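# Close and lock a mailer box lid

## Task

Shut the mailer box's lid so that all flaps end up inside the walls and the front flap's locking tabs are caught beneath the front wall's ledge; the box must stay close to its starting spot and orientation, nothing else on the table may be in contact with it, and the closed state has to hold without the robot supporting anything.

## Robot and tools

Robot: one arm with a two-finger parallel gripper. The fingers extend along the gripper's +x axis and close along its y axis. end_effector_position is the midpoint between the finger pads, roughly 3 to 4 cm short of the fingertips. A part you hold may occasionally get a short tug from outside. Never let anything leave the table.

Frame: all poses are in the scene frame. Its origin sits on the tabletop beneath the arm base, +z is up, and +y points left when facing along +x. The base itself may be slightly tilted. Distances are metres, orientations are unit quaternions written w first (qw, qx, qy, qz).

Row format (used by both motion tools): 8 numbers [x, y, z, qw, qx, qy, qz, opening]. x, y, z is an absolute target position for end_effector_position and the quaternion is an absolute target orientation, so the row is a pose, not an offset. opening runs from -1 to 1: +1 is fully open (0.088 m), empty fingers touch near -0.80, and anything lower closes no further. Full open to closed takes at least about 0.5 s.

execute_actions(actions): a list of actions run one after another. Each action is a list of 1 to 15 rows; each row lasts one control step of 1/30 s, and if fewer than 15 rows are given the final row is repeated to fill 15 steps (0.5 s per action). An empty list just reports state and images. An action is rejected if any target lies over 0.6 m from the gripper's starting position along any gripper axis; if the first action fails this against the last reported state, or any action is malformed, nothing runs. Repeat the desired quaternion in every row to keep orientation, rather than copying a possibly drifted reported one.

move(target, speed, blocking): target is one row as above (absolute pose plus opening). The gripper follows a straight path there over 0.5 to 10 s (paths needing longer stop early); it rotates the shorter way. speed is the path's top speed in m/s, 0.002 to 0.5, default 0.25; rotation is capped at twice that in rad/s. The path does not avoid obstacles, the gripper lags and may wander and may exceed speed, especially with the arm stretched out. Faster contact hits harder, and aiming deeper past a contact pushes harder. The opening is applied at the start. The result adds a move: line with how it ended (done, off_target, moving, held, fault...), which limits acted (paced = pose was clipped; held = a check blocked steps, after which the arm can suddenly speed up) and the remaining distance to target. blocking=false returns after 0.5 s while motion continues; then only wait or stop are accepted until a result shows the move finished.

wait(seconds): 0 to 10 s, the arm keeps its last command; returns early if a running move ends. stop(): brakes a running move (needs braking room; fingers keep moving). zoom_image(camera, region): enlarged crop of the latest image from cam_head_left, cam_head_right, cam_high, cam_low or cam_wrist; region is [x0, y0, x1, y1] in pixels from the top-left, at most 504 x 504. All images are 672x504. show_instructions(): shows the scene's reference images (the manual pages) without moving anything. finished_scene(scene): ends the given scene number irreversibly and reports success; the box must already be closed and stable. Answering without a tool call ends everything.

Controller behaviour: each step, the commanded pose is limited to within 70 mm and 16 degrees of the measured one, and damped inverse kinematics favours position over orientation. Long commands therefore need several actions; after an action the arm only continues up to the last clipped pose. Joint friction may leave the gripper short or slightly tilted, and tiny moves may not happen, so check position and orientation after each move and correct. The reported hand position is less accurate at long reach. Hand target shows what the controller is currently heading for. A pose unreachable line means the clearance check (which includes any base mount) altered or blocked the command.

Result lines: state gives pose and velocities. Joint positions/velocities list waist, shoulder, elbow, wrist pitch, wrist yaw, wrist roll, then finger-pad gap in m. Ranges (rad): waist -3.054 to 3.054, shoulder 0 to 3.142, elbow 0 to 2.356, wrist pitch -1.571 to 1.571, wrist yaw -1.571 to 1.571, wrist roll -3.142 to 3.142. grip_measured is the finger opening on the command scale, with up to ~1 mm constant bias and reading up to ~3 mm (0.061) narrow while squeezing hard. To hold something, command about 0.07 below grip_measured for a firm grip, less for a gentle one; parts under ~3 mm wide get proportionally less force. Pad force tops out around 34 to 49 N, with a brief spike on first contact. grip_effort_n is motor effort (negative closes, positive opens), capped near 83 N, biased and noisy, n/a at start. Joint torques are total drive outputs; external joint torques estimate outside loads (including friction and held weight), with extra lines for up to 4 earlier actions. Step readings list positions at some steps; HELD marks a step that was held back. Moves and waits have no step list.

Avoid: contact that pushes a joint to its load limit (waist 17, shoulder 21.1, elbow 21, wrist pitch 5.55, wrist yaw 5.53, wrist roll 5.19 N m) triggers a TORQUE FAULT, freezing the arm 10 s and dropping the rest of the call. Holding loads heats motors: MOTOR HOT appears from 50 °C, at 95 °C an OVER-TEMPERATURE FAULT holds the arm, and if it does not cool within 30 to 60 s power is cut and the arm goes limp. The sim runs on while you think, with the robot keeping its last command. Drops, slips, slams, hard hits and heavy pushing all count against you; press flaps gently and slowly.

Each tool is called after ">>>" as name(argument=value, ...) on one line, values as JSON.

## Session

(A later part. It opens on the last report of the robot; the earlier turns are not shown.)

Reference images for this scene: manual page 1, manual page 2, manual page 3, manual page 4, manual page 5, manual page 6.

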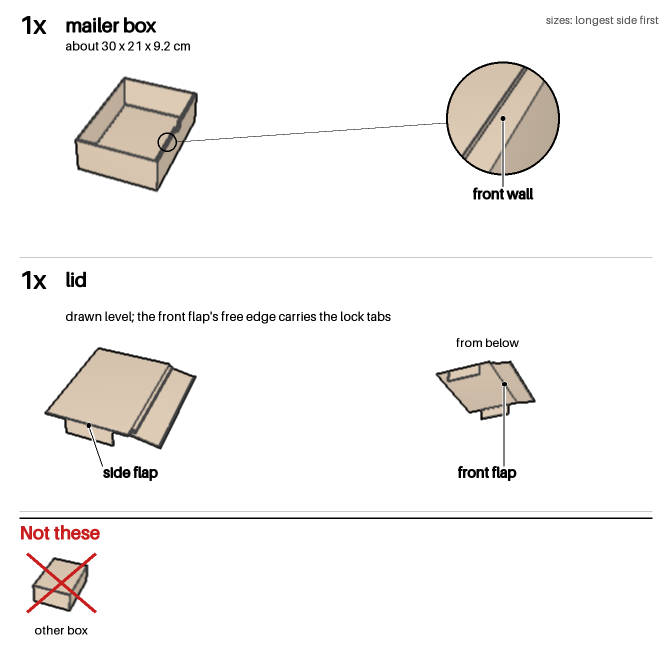

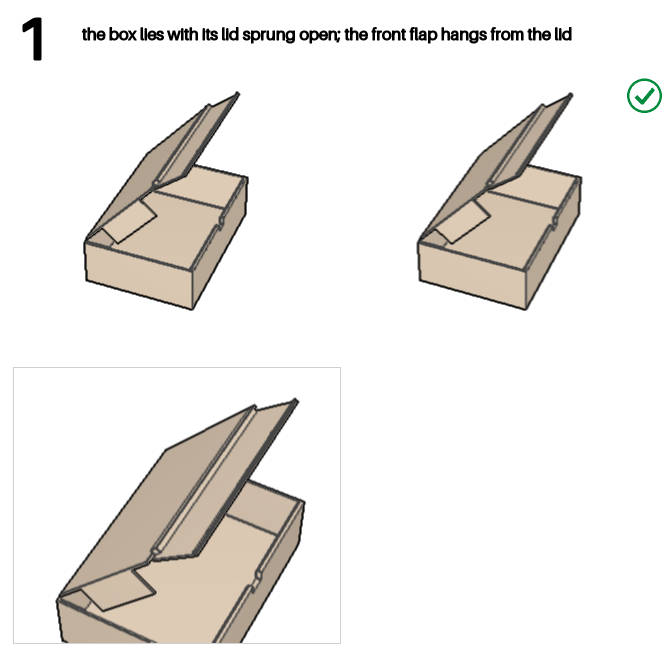

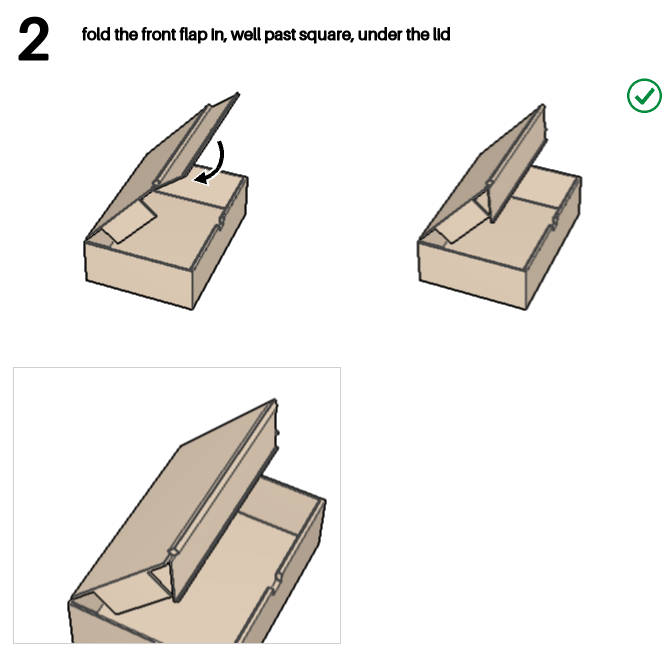

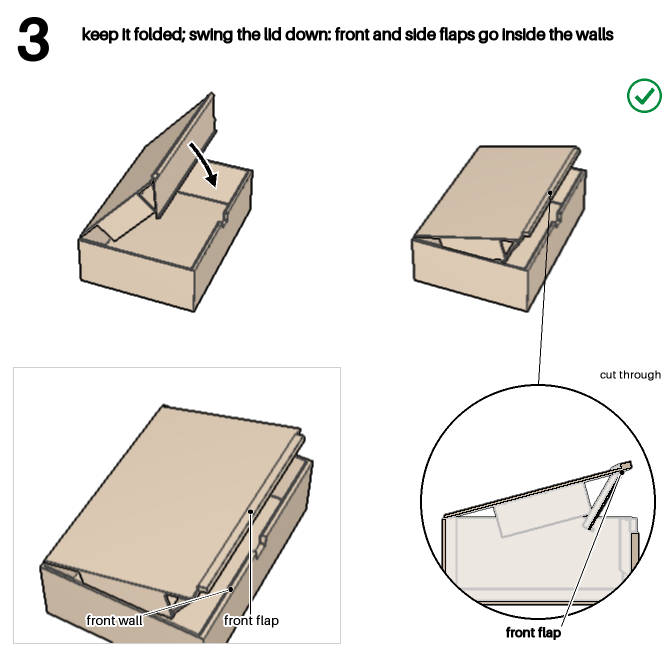

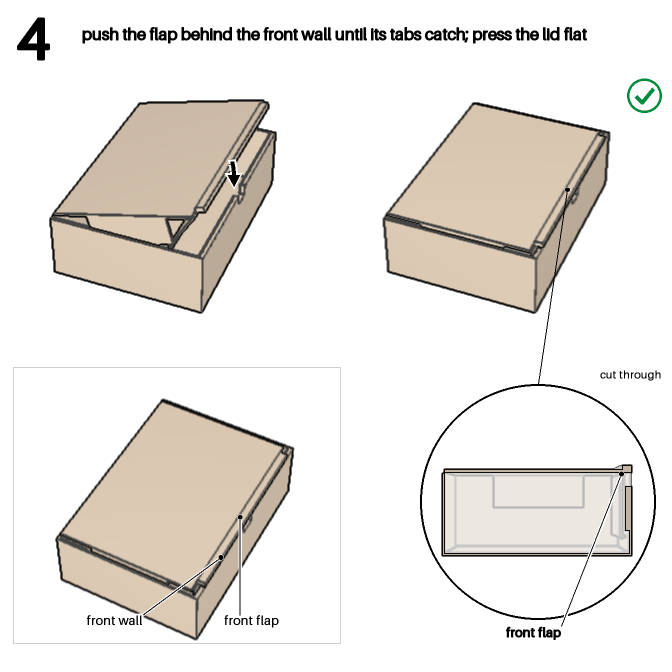

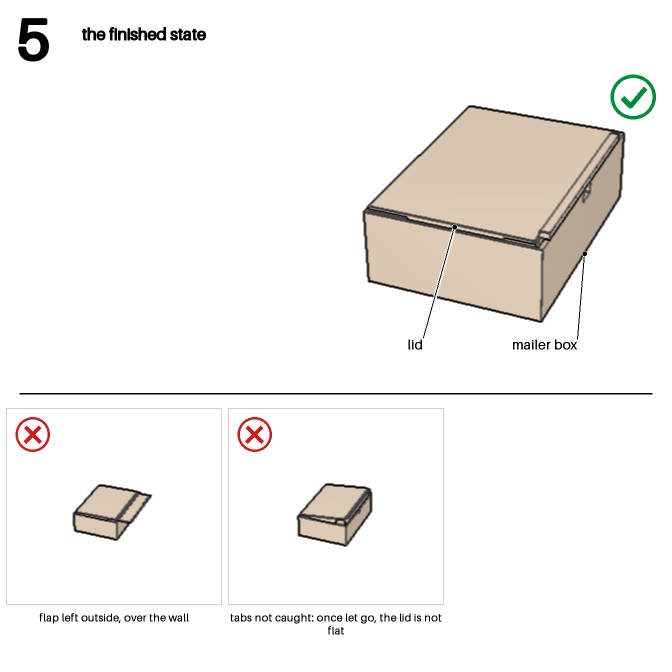

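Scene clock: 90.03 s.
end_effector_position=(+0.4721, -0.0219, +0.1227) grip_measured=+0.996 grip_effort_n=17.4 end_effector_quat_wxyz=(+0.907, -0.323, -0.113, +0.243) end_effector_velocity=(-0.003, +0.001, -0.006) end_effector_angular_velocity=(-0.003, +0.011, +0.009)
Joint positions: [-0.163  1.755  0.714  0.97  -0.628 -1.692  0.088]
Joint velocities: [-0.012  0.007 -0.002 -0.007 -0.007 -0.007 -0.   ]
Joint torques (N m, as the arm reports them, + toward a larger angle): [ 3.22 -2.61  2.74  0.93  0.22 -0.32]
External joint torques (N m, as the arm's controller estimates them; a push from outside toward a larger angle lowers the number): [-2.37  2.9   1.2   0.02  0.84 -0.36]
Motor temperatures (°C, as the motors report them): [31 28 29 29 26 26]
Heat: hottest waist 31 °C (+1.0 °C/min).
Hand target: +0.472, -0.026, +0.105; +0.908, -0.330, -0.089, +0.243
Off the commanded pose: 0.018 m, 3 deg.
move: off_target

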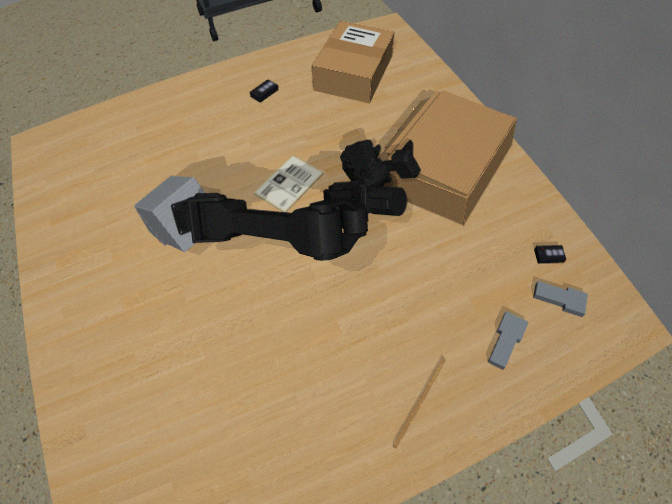

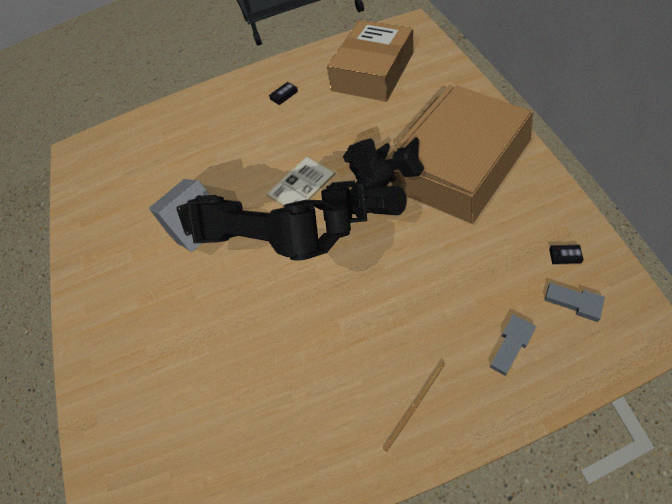

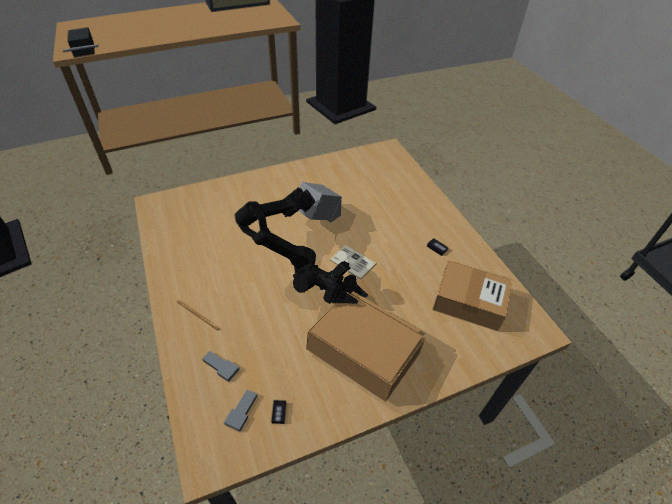

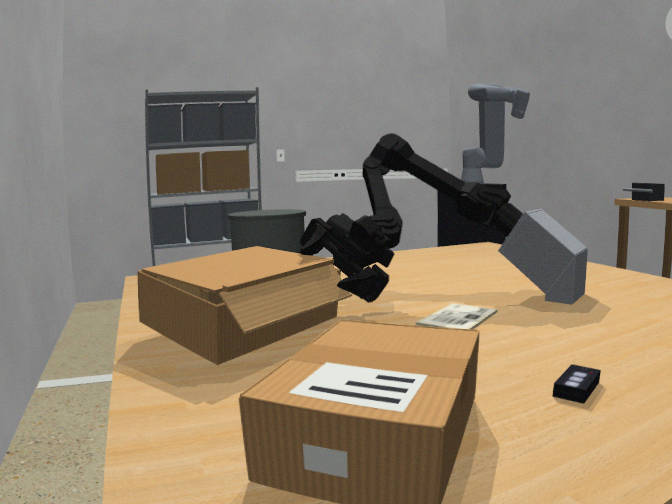

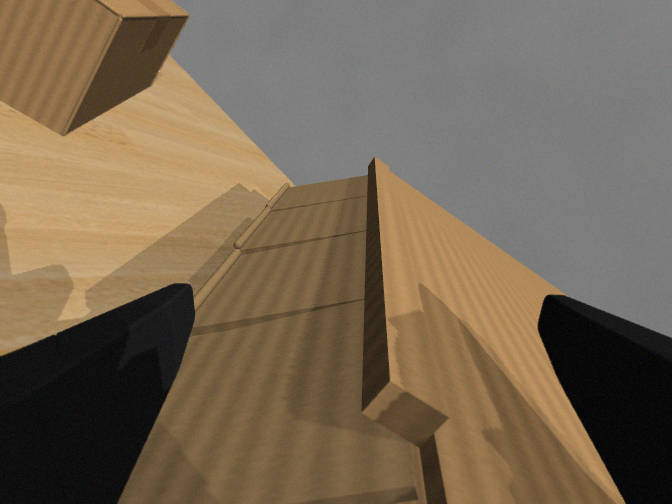

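>>> move(target=[0.479,-0.034,0.18,0.908,-0.33,-0.089,0.243,1], speed=0.025)

Scene clock: 99.77 s.
end_effector_position=(+0.4768, -0.0296, +0.1779) grip_measured=+0.996 grip_effort_n=17.4 end_effector_quat_wxyz=(+0.907, -0.329, -0.091, +0.248) end_effector_velocity=(-0.005, +0.005, -0.004) end_effector_angular_velocity=(-0.004, +0.023, +0.025)
Joint positions: [-0.025  1.554  0.716  0.75  -0.448 -1.69   0.088]
Joint velocities: [ 0.002 -0.007 -0.007 -0.037  0.007 -0.007 -0.   ]
Joint torques (N m, as the arm reports them, + toward a larger angle): [ 5.69 -5.17  3.91  0.81 -0.39  0.2 ]
External joint torques (N m, as the arm's controller estimates them; a push from outside toward a larger angle lowers the number): [ 0.32 -0.19  1.33 -0.12  0.24  0.16]
Motor temperatures (°C, as the motors report them): [31 29 29 29 25 26]
Heat: hottest waist 31 °C (+1.0 °C/min).
Hand target: +0.479, -0.034, +0.180; +0.908, -0.330, -0.089, +0.243
Off the commanded pose: 0.005 m, 1 deg.
move: done

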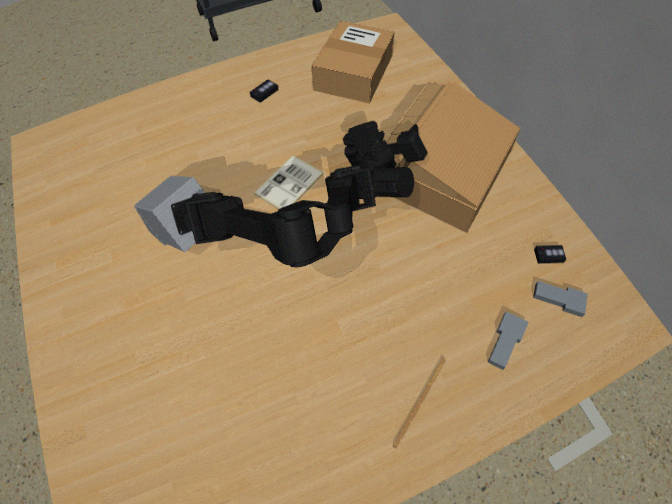

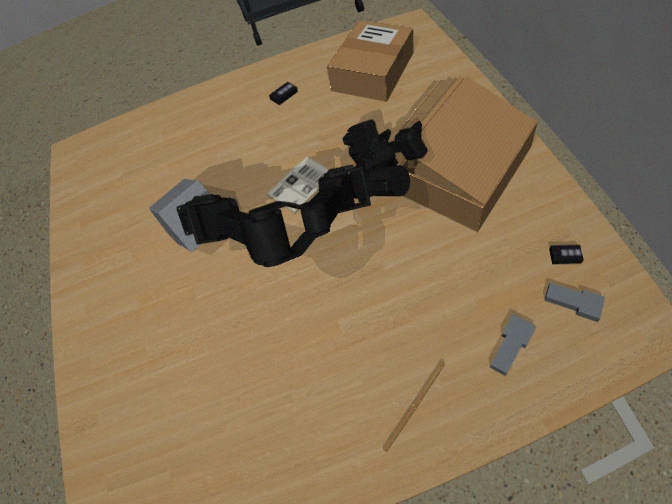

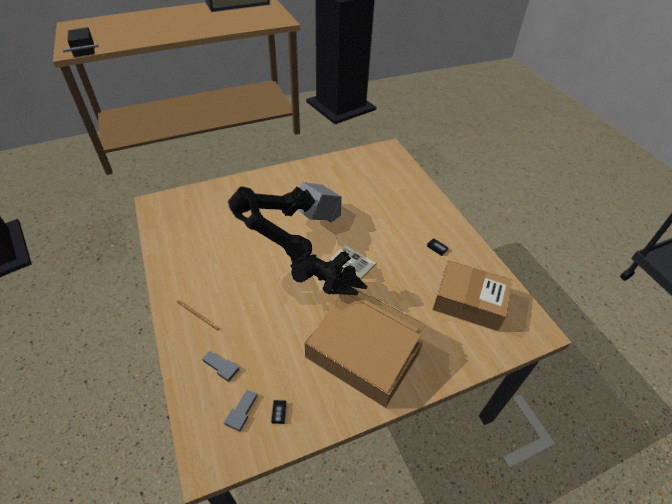

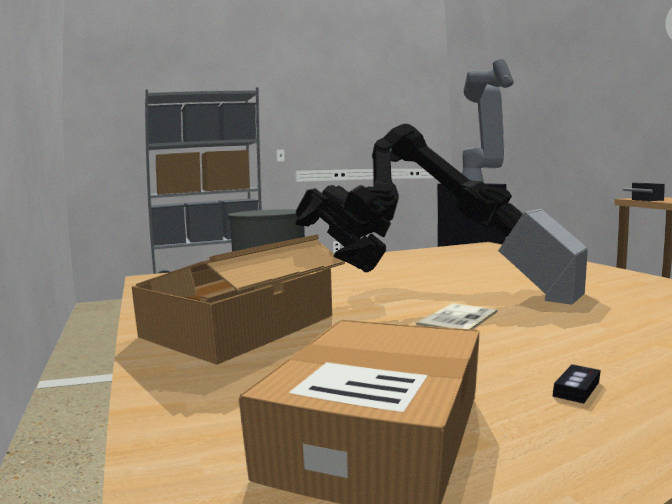

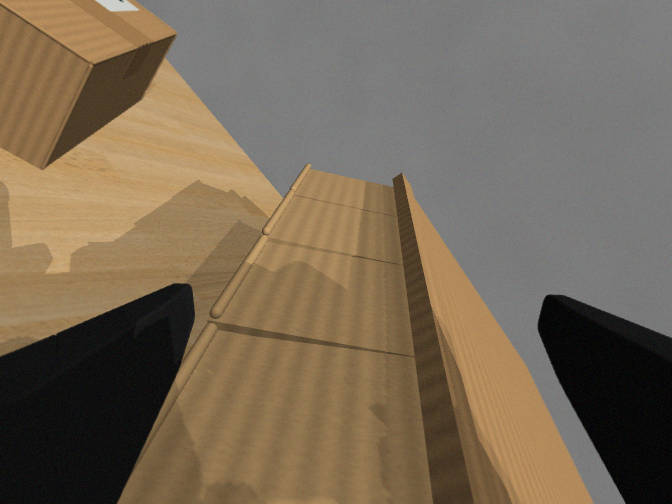

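>>> move(target=[0.5,-0.06,0.195,0.908,-0.33,-0.089,0.243,1], speed=0.025)

Scene clock: 104.70 s.
end_effector_position=(+0.4983, -0.0545, +0.1933) grip_measured=+0.996 grip_effort_n=17.4 end_effector_quat_wxyz=(+0.907, -0.329, -0.089, +0.248) end_effector_velocity=(-0.002, +0.002, -0.004) end_effector_angular_velocity=(+0.010, +0.018, +0.016)
Joint positions: [-0.029  1.516  0.84   0.588 -0.447 -1.69   0.088]
Joint velocities: [-0.007  0.002  0.002 -0.022 -0.007  0.007  0.   ]
Joint torques (N m, as the arm reports them, + toward a larger angle): [ 5.21 -5.32  4.64  0.85 -0.77  0.15]
External joint torques (N m, as the arm's controller estimates them; a push from outside toward a larger angle lowers the number): [-0.22 -0.01  1.52 -0.09 -0.15  0.11]
Motor temperatures (°C, as the motors report them): [32 29 29 29 25 26]
Heat: hottest waist 32 °C (+2.0 °C/min).
Hand target: +0.500, -0.060, +0.195; +0.908, -0.330, -0.089, +0.243
Off the commanded pose: 0.006 m, 1 deg.
move: done

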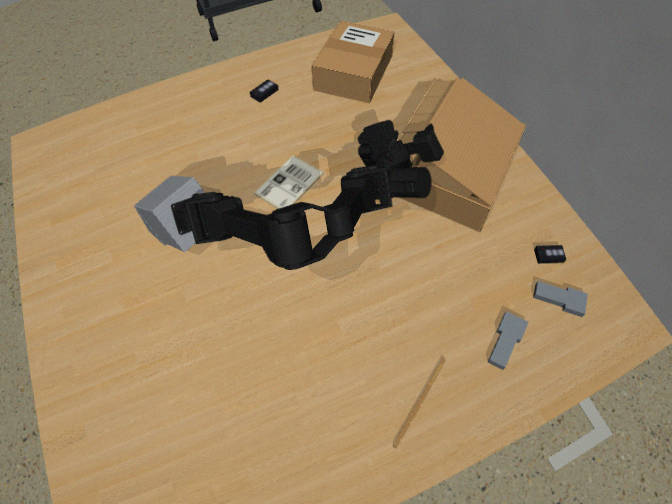

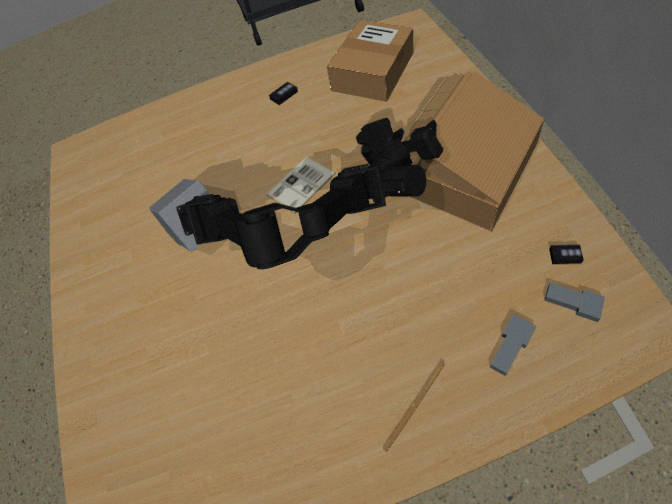

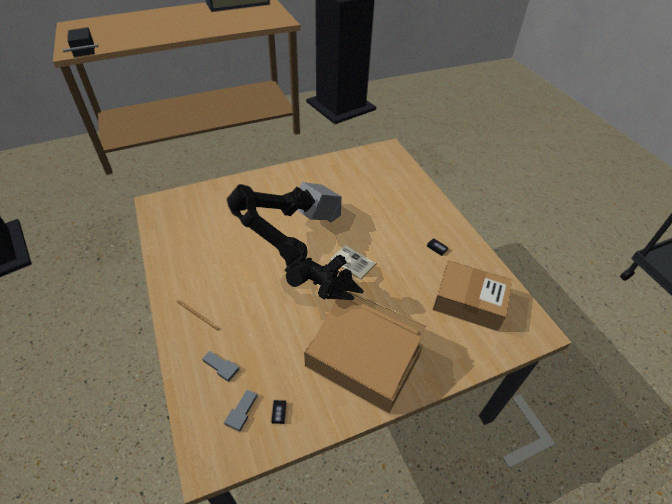

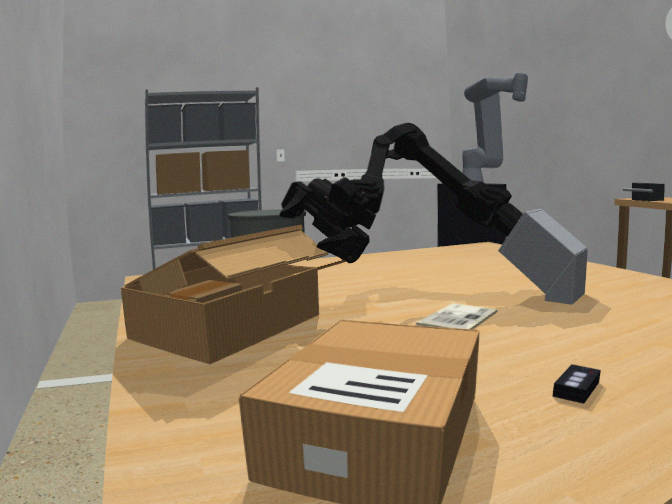

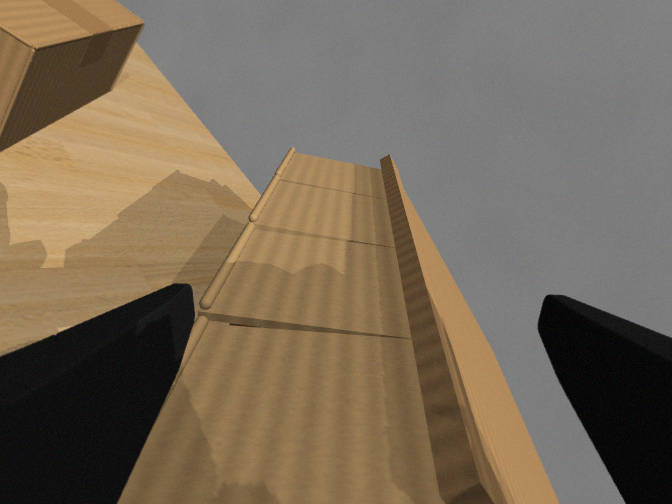

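>>> move(target=[0.519,-0.093,0.277,0.933,-0.25,-0.067,0.25,1], speed=0.03)

Scene clock: 120.03 s.
end_effector_position=(+0.5179, -0.0881, +0.2747) grip_measured=+0.996 grip_effort_n=17.4 end_effector_quat_wxyz=(+0.931, -0.250, -0.069, +0.256) end_effector_velocity=(-0.002, +0.002, +0.001) end_effector_angular_velocity=(+0.010, +0.001, +0.011)
Joint positions: [ 0.115  1.39   1.053  0.254 -0.307 -1.506  0.088]
Joint velocities: [ 0.002 -0.002 -0.002 -0.007 -0.007  0.007 -0.   ]
Joint torques (N m, as the arm reports them, + toward a larger angle): [ 5.56 -4.9   5.83  0.86 -0.39  0.2 ]
External joint torques (N m, as the arm's controller estimates them; a push from outside toward a larger angle lowers the number): [ 0.21 -0.02  1.69 -0.15  0.23  0.16]
Motor temperatures (°C, as the motors report them): [32 31 29 28 25 26]
Heat: hottest waist 32 °C (+1.0 °C/min).
Hand target: +0.519, -0.093, +0.277; +0.933, -0.250, -0.067, +0.250
Off the commanded pose: 0.006 m, 1 deg.
move: done

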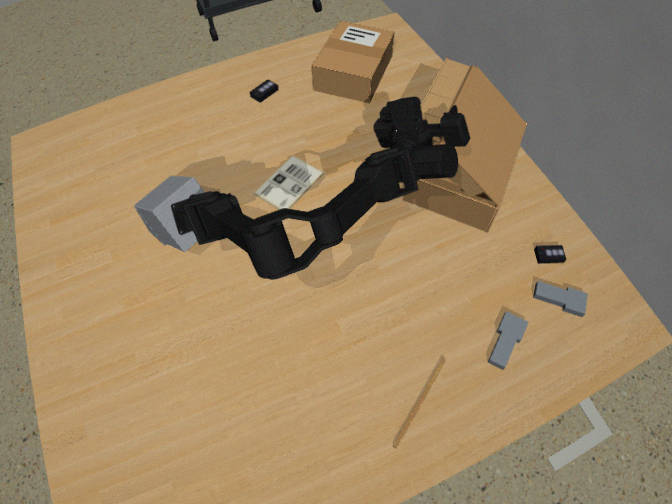

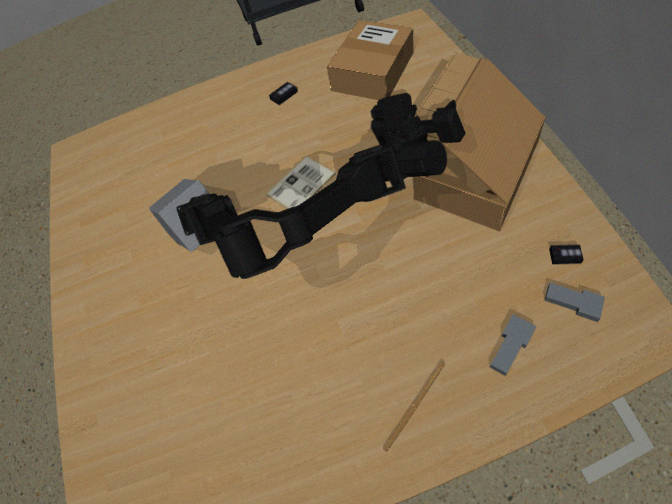

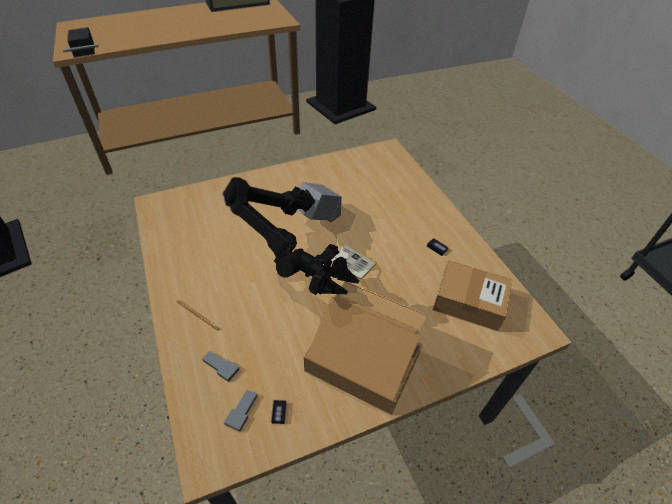

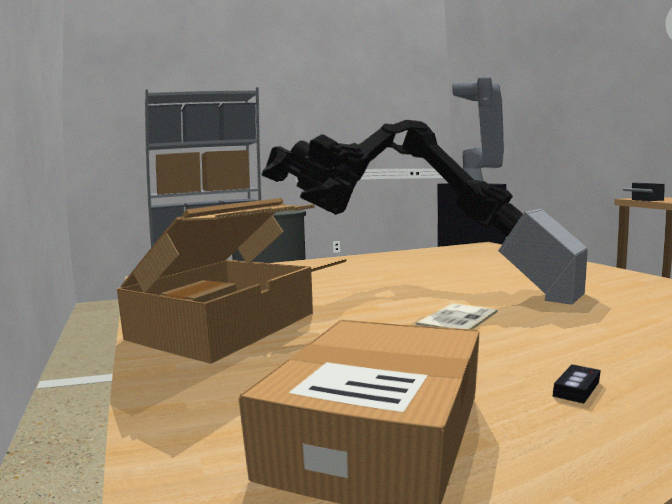

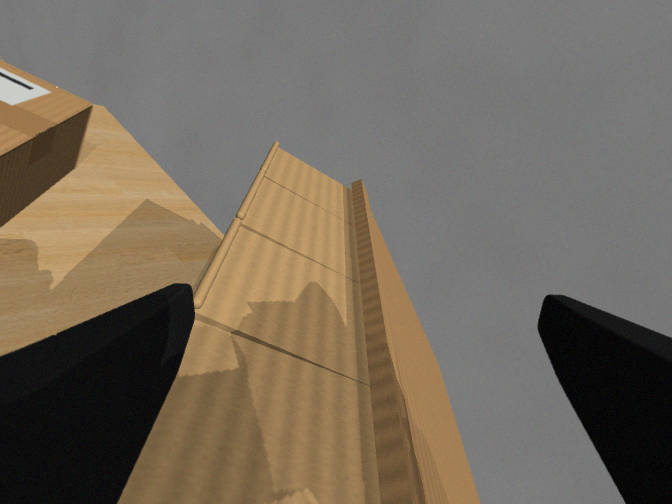

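>>> move(target=[0.50,-0.10,0.36,0.94,0,0,0.342,1], speed=0.08)

>>> move(target=[0.45,-0.175,0.30,0.321,0.883,0.321,0.117,0.4], speed=0.4)

Scene clock: 138.47 s.
end_effector_position=(+0.4999, -0.0962, +0.3577) grip_measured=+0.996 grip_effort_n=17.4 end_effector_quat_wxyz=(+0.938, -0.002, -0.001, +0.346) end_effector_velocity=(-0.004, +0.002, -0.005) end_effector_angular_velocity=(+0.006, +0.038, +0.020)
Joint positions: [ 0.297  1.325  1.312 -0.21  -0.221 -0.995  0.088]
Joint velocities: [-0.002 -0.002  0.002 -0.037  0.007  0.022  0.   ]
Joint torques (N m, as the arm reports them, + toward a larger angle): [ 5.33 -3.48  5.84  0.8  -0.4   0.16]
External joint torques (N m, as the arm's controller estimates them; a push from outside toward a larger angle lowers the number): [ 0.48  0.04  1.63 -0.21  0.21  0.15]
Motor temperatures (°C, as the motors report them): [33 31 30 28 25 26]
Heat: hottest waist 33 °C (+1.0 °C/min).
Hand target: +0.500, -0.100, +0.360; +0.940, -0.000, -0.000, +0.342
Off the commanded pose: 0.004 m, 1 deg.
move: done

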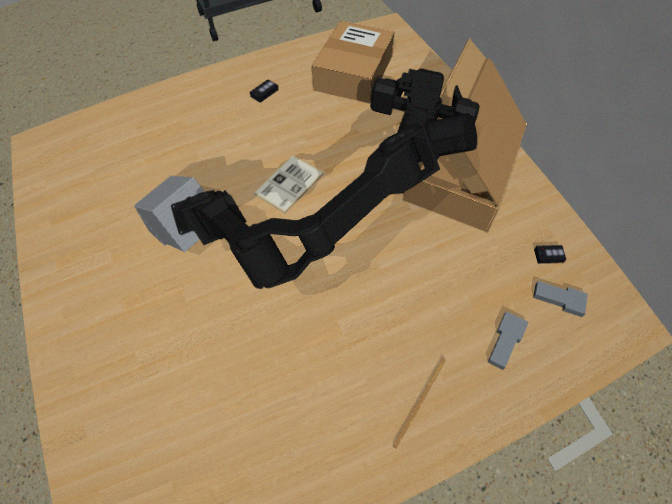

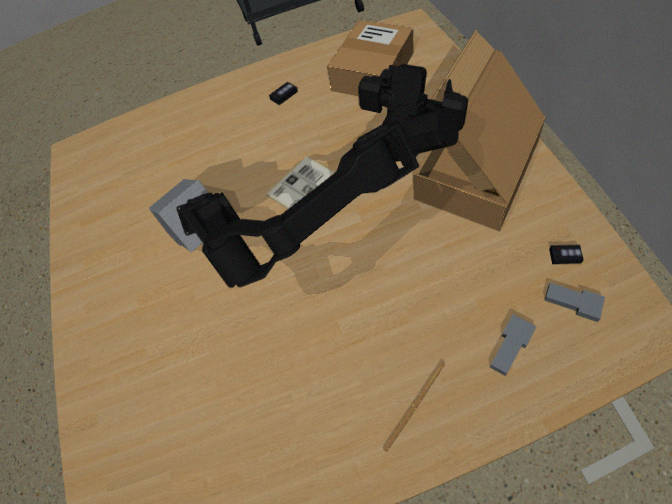

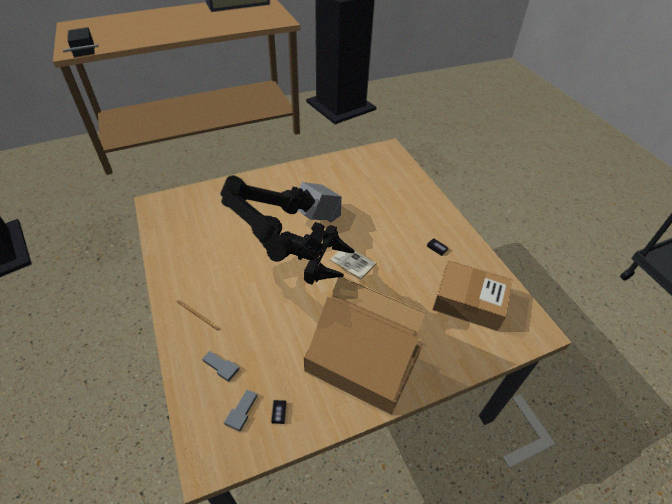

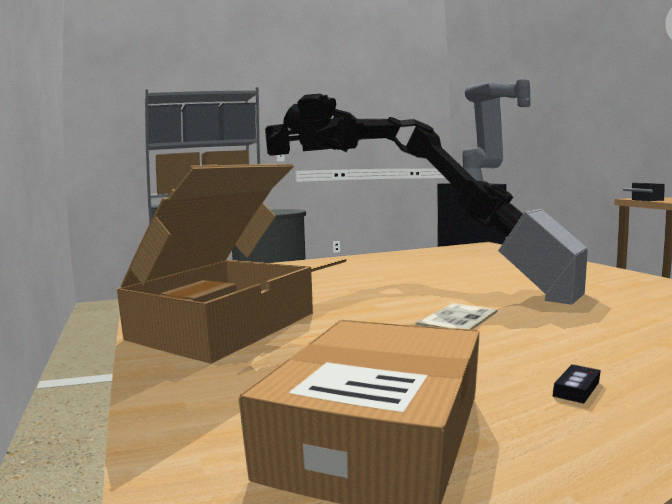

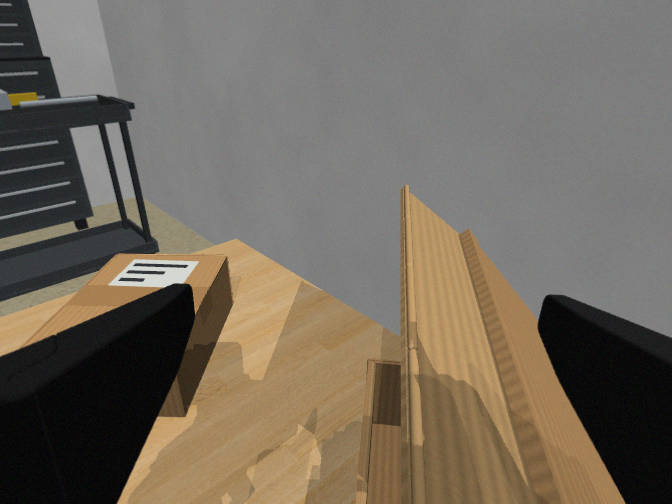

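Scene clock: 142.13 s.
end_effector_position=(+0.4524, -0.1756, +0.3014) grip_measured=+0.402 grip_effort_n=-10.9 end_effector_quat_wxyz=(+0.325, +0.883, +0.319, +0.118) end_effector_velocity=(-0.005, +0.000, -0.001) end_effector_angular_velocity=(+0.017, +0.010, +0.016)
Joint positions: [-0.092  1.134  1.233 -0.351 -0.595  1.351  0.059]
Joint velocities: [-0.012 -0.007 -0.002 -0.022 -0.022  0.007 -0.   ]
Joint torques (N m, as the arm reports them, + toward a larger angle): [ 3.18 -5.12  4.3   0.71 -0.89  0.12]
External joint torques (N m, as the arm's controller estimates them; a push from outside toward a larger angle lowers the number): [-0.08  0.08 -0.23 -0.13 -0.24  0.16]
Motor temperatures (°C, as the motors report them): [33 31 30 28 25 26]
Heat: hottest waist 33 °C (+1.0 °C/min).
Hand target: +0.450, -0.175, +0.300; +0.320, +0.883, +0.321, +0.117
Off the commanded pose: 0.003 m, 0 deg.
move: done

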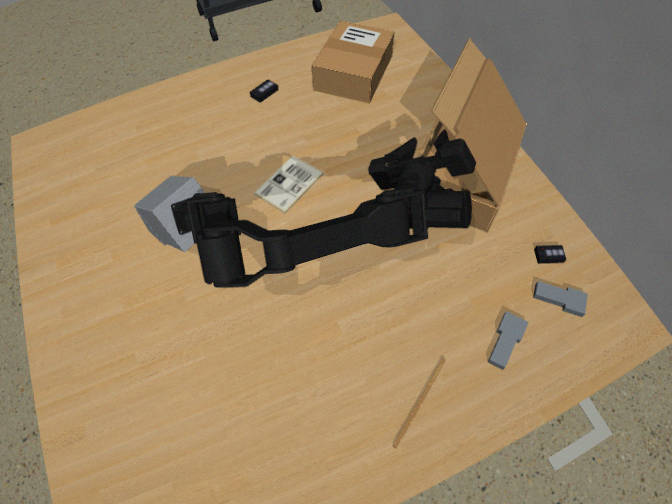

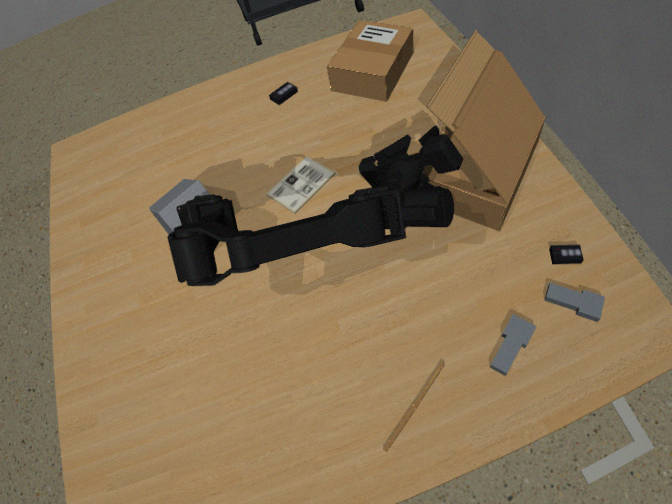

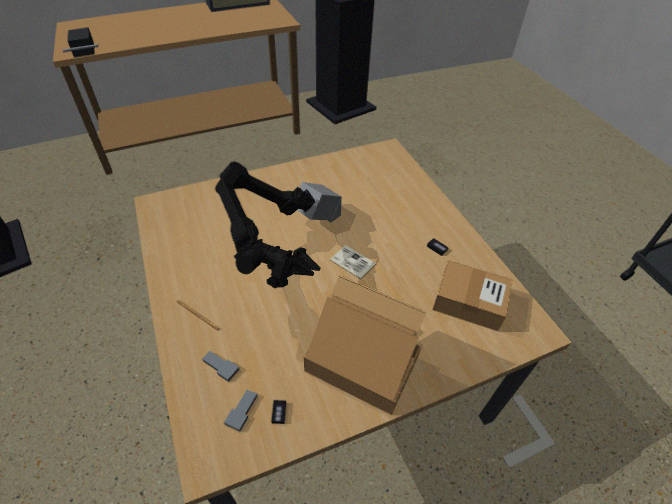

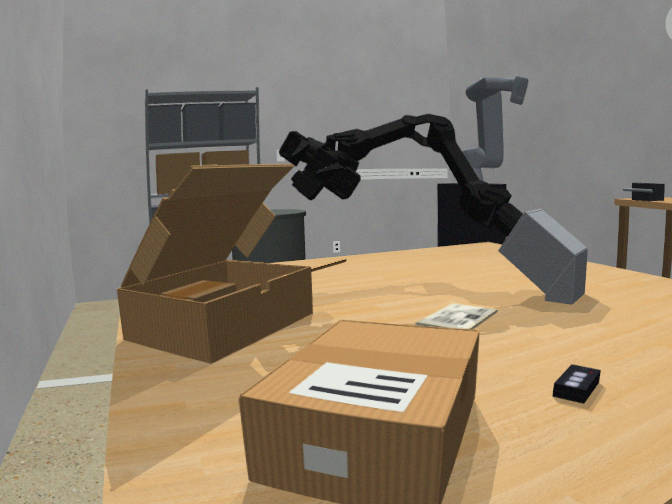

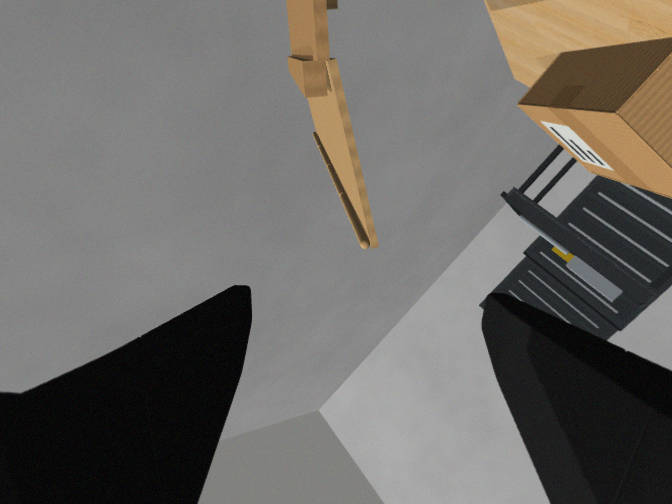

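>>> move(target=[0.534,-0.127,0.279,0.397,0.852,0.310,0.145,0.2], speed=0.08)

Scene clock: 148.57 s.
end_effector_position=(+0.5311, -0.1289, +0.2813) grip_measured=+0.202 grip_effort_n=-10.9 end_effector_quat_wxyz=(+0.395, +0.853, +0.309, +0.147) end_effector_velocity=(-0.000, +0.004, -0.001) end_effector_angular_velocity=(+0.000, -0.004, +0.014)
Joint positions: [ 0.006  1.441  1.366 -0.164 -0.506  1.213  0.049]
Joint velocities: [ 0.002  0.007  0.002 -0.007 -0.007 -0.007 -0.   ]
Joint torques (N m, as the arm reports them, + toward a larger angle): [ 5.66 -4.07  5.92  1.06 -0.46 -0.18]
External joint torques (N m, as the arm's controller estimates them; a push from outside toward a larger angle lowers the number): [ 0.22  1.85  1.61  0.16  0.2  -0.13]
Motor temperatures (°C, as the motors report them): [33 31 30 28 25 26]
Heat: hottest waist 33 °C (+2.0 °C/min).
Hand target: +0.534, -0.127, +0.279; +0.397, +0.852, +0.310, +0.145
Off the commanded pose: 0.004 m, 0 deg.
move: done

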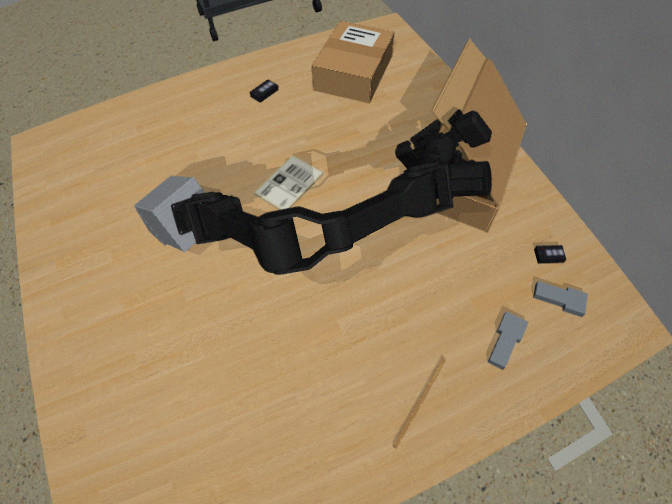

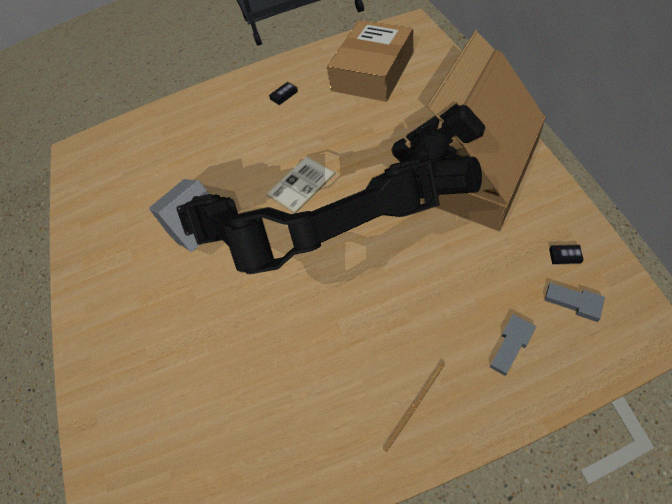

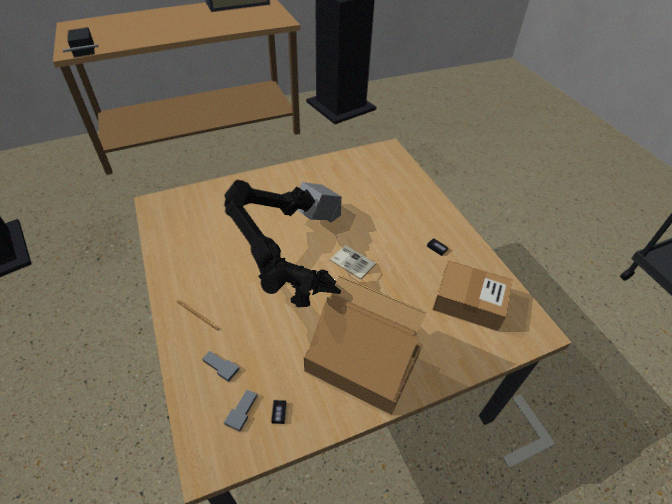

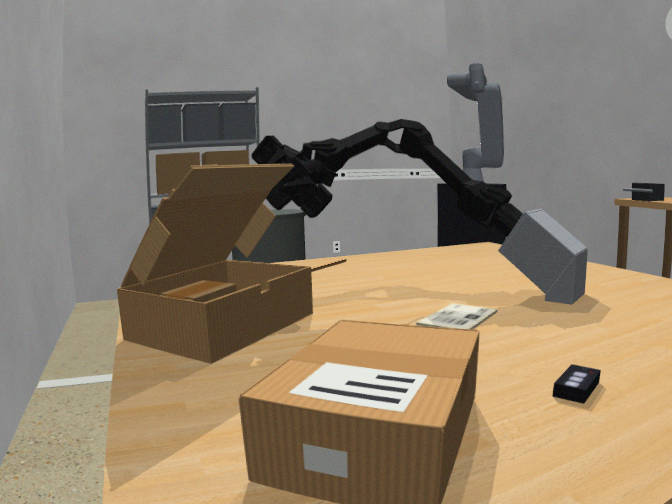

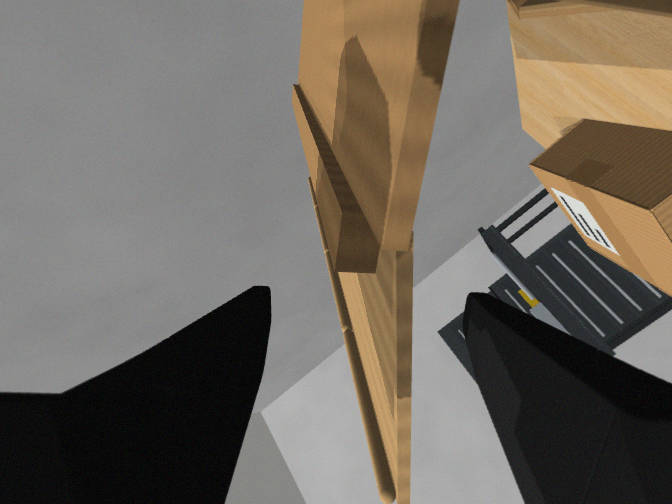

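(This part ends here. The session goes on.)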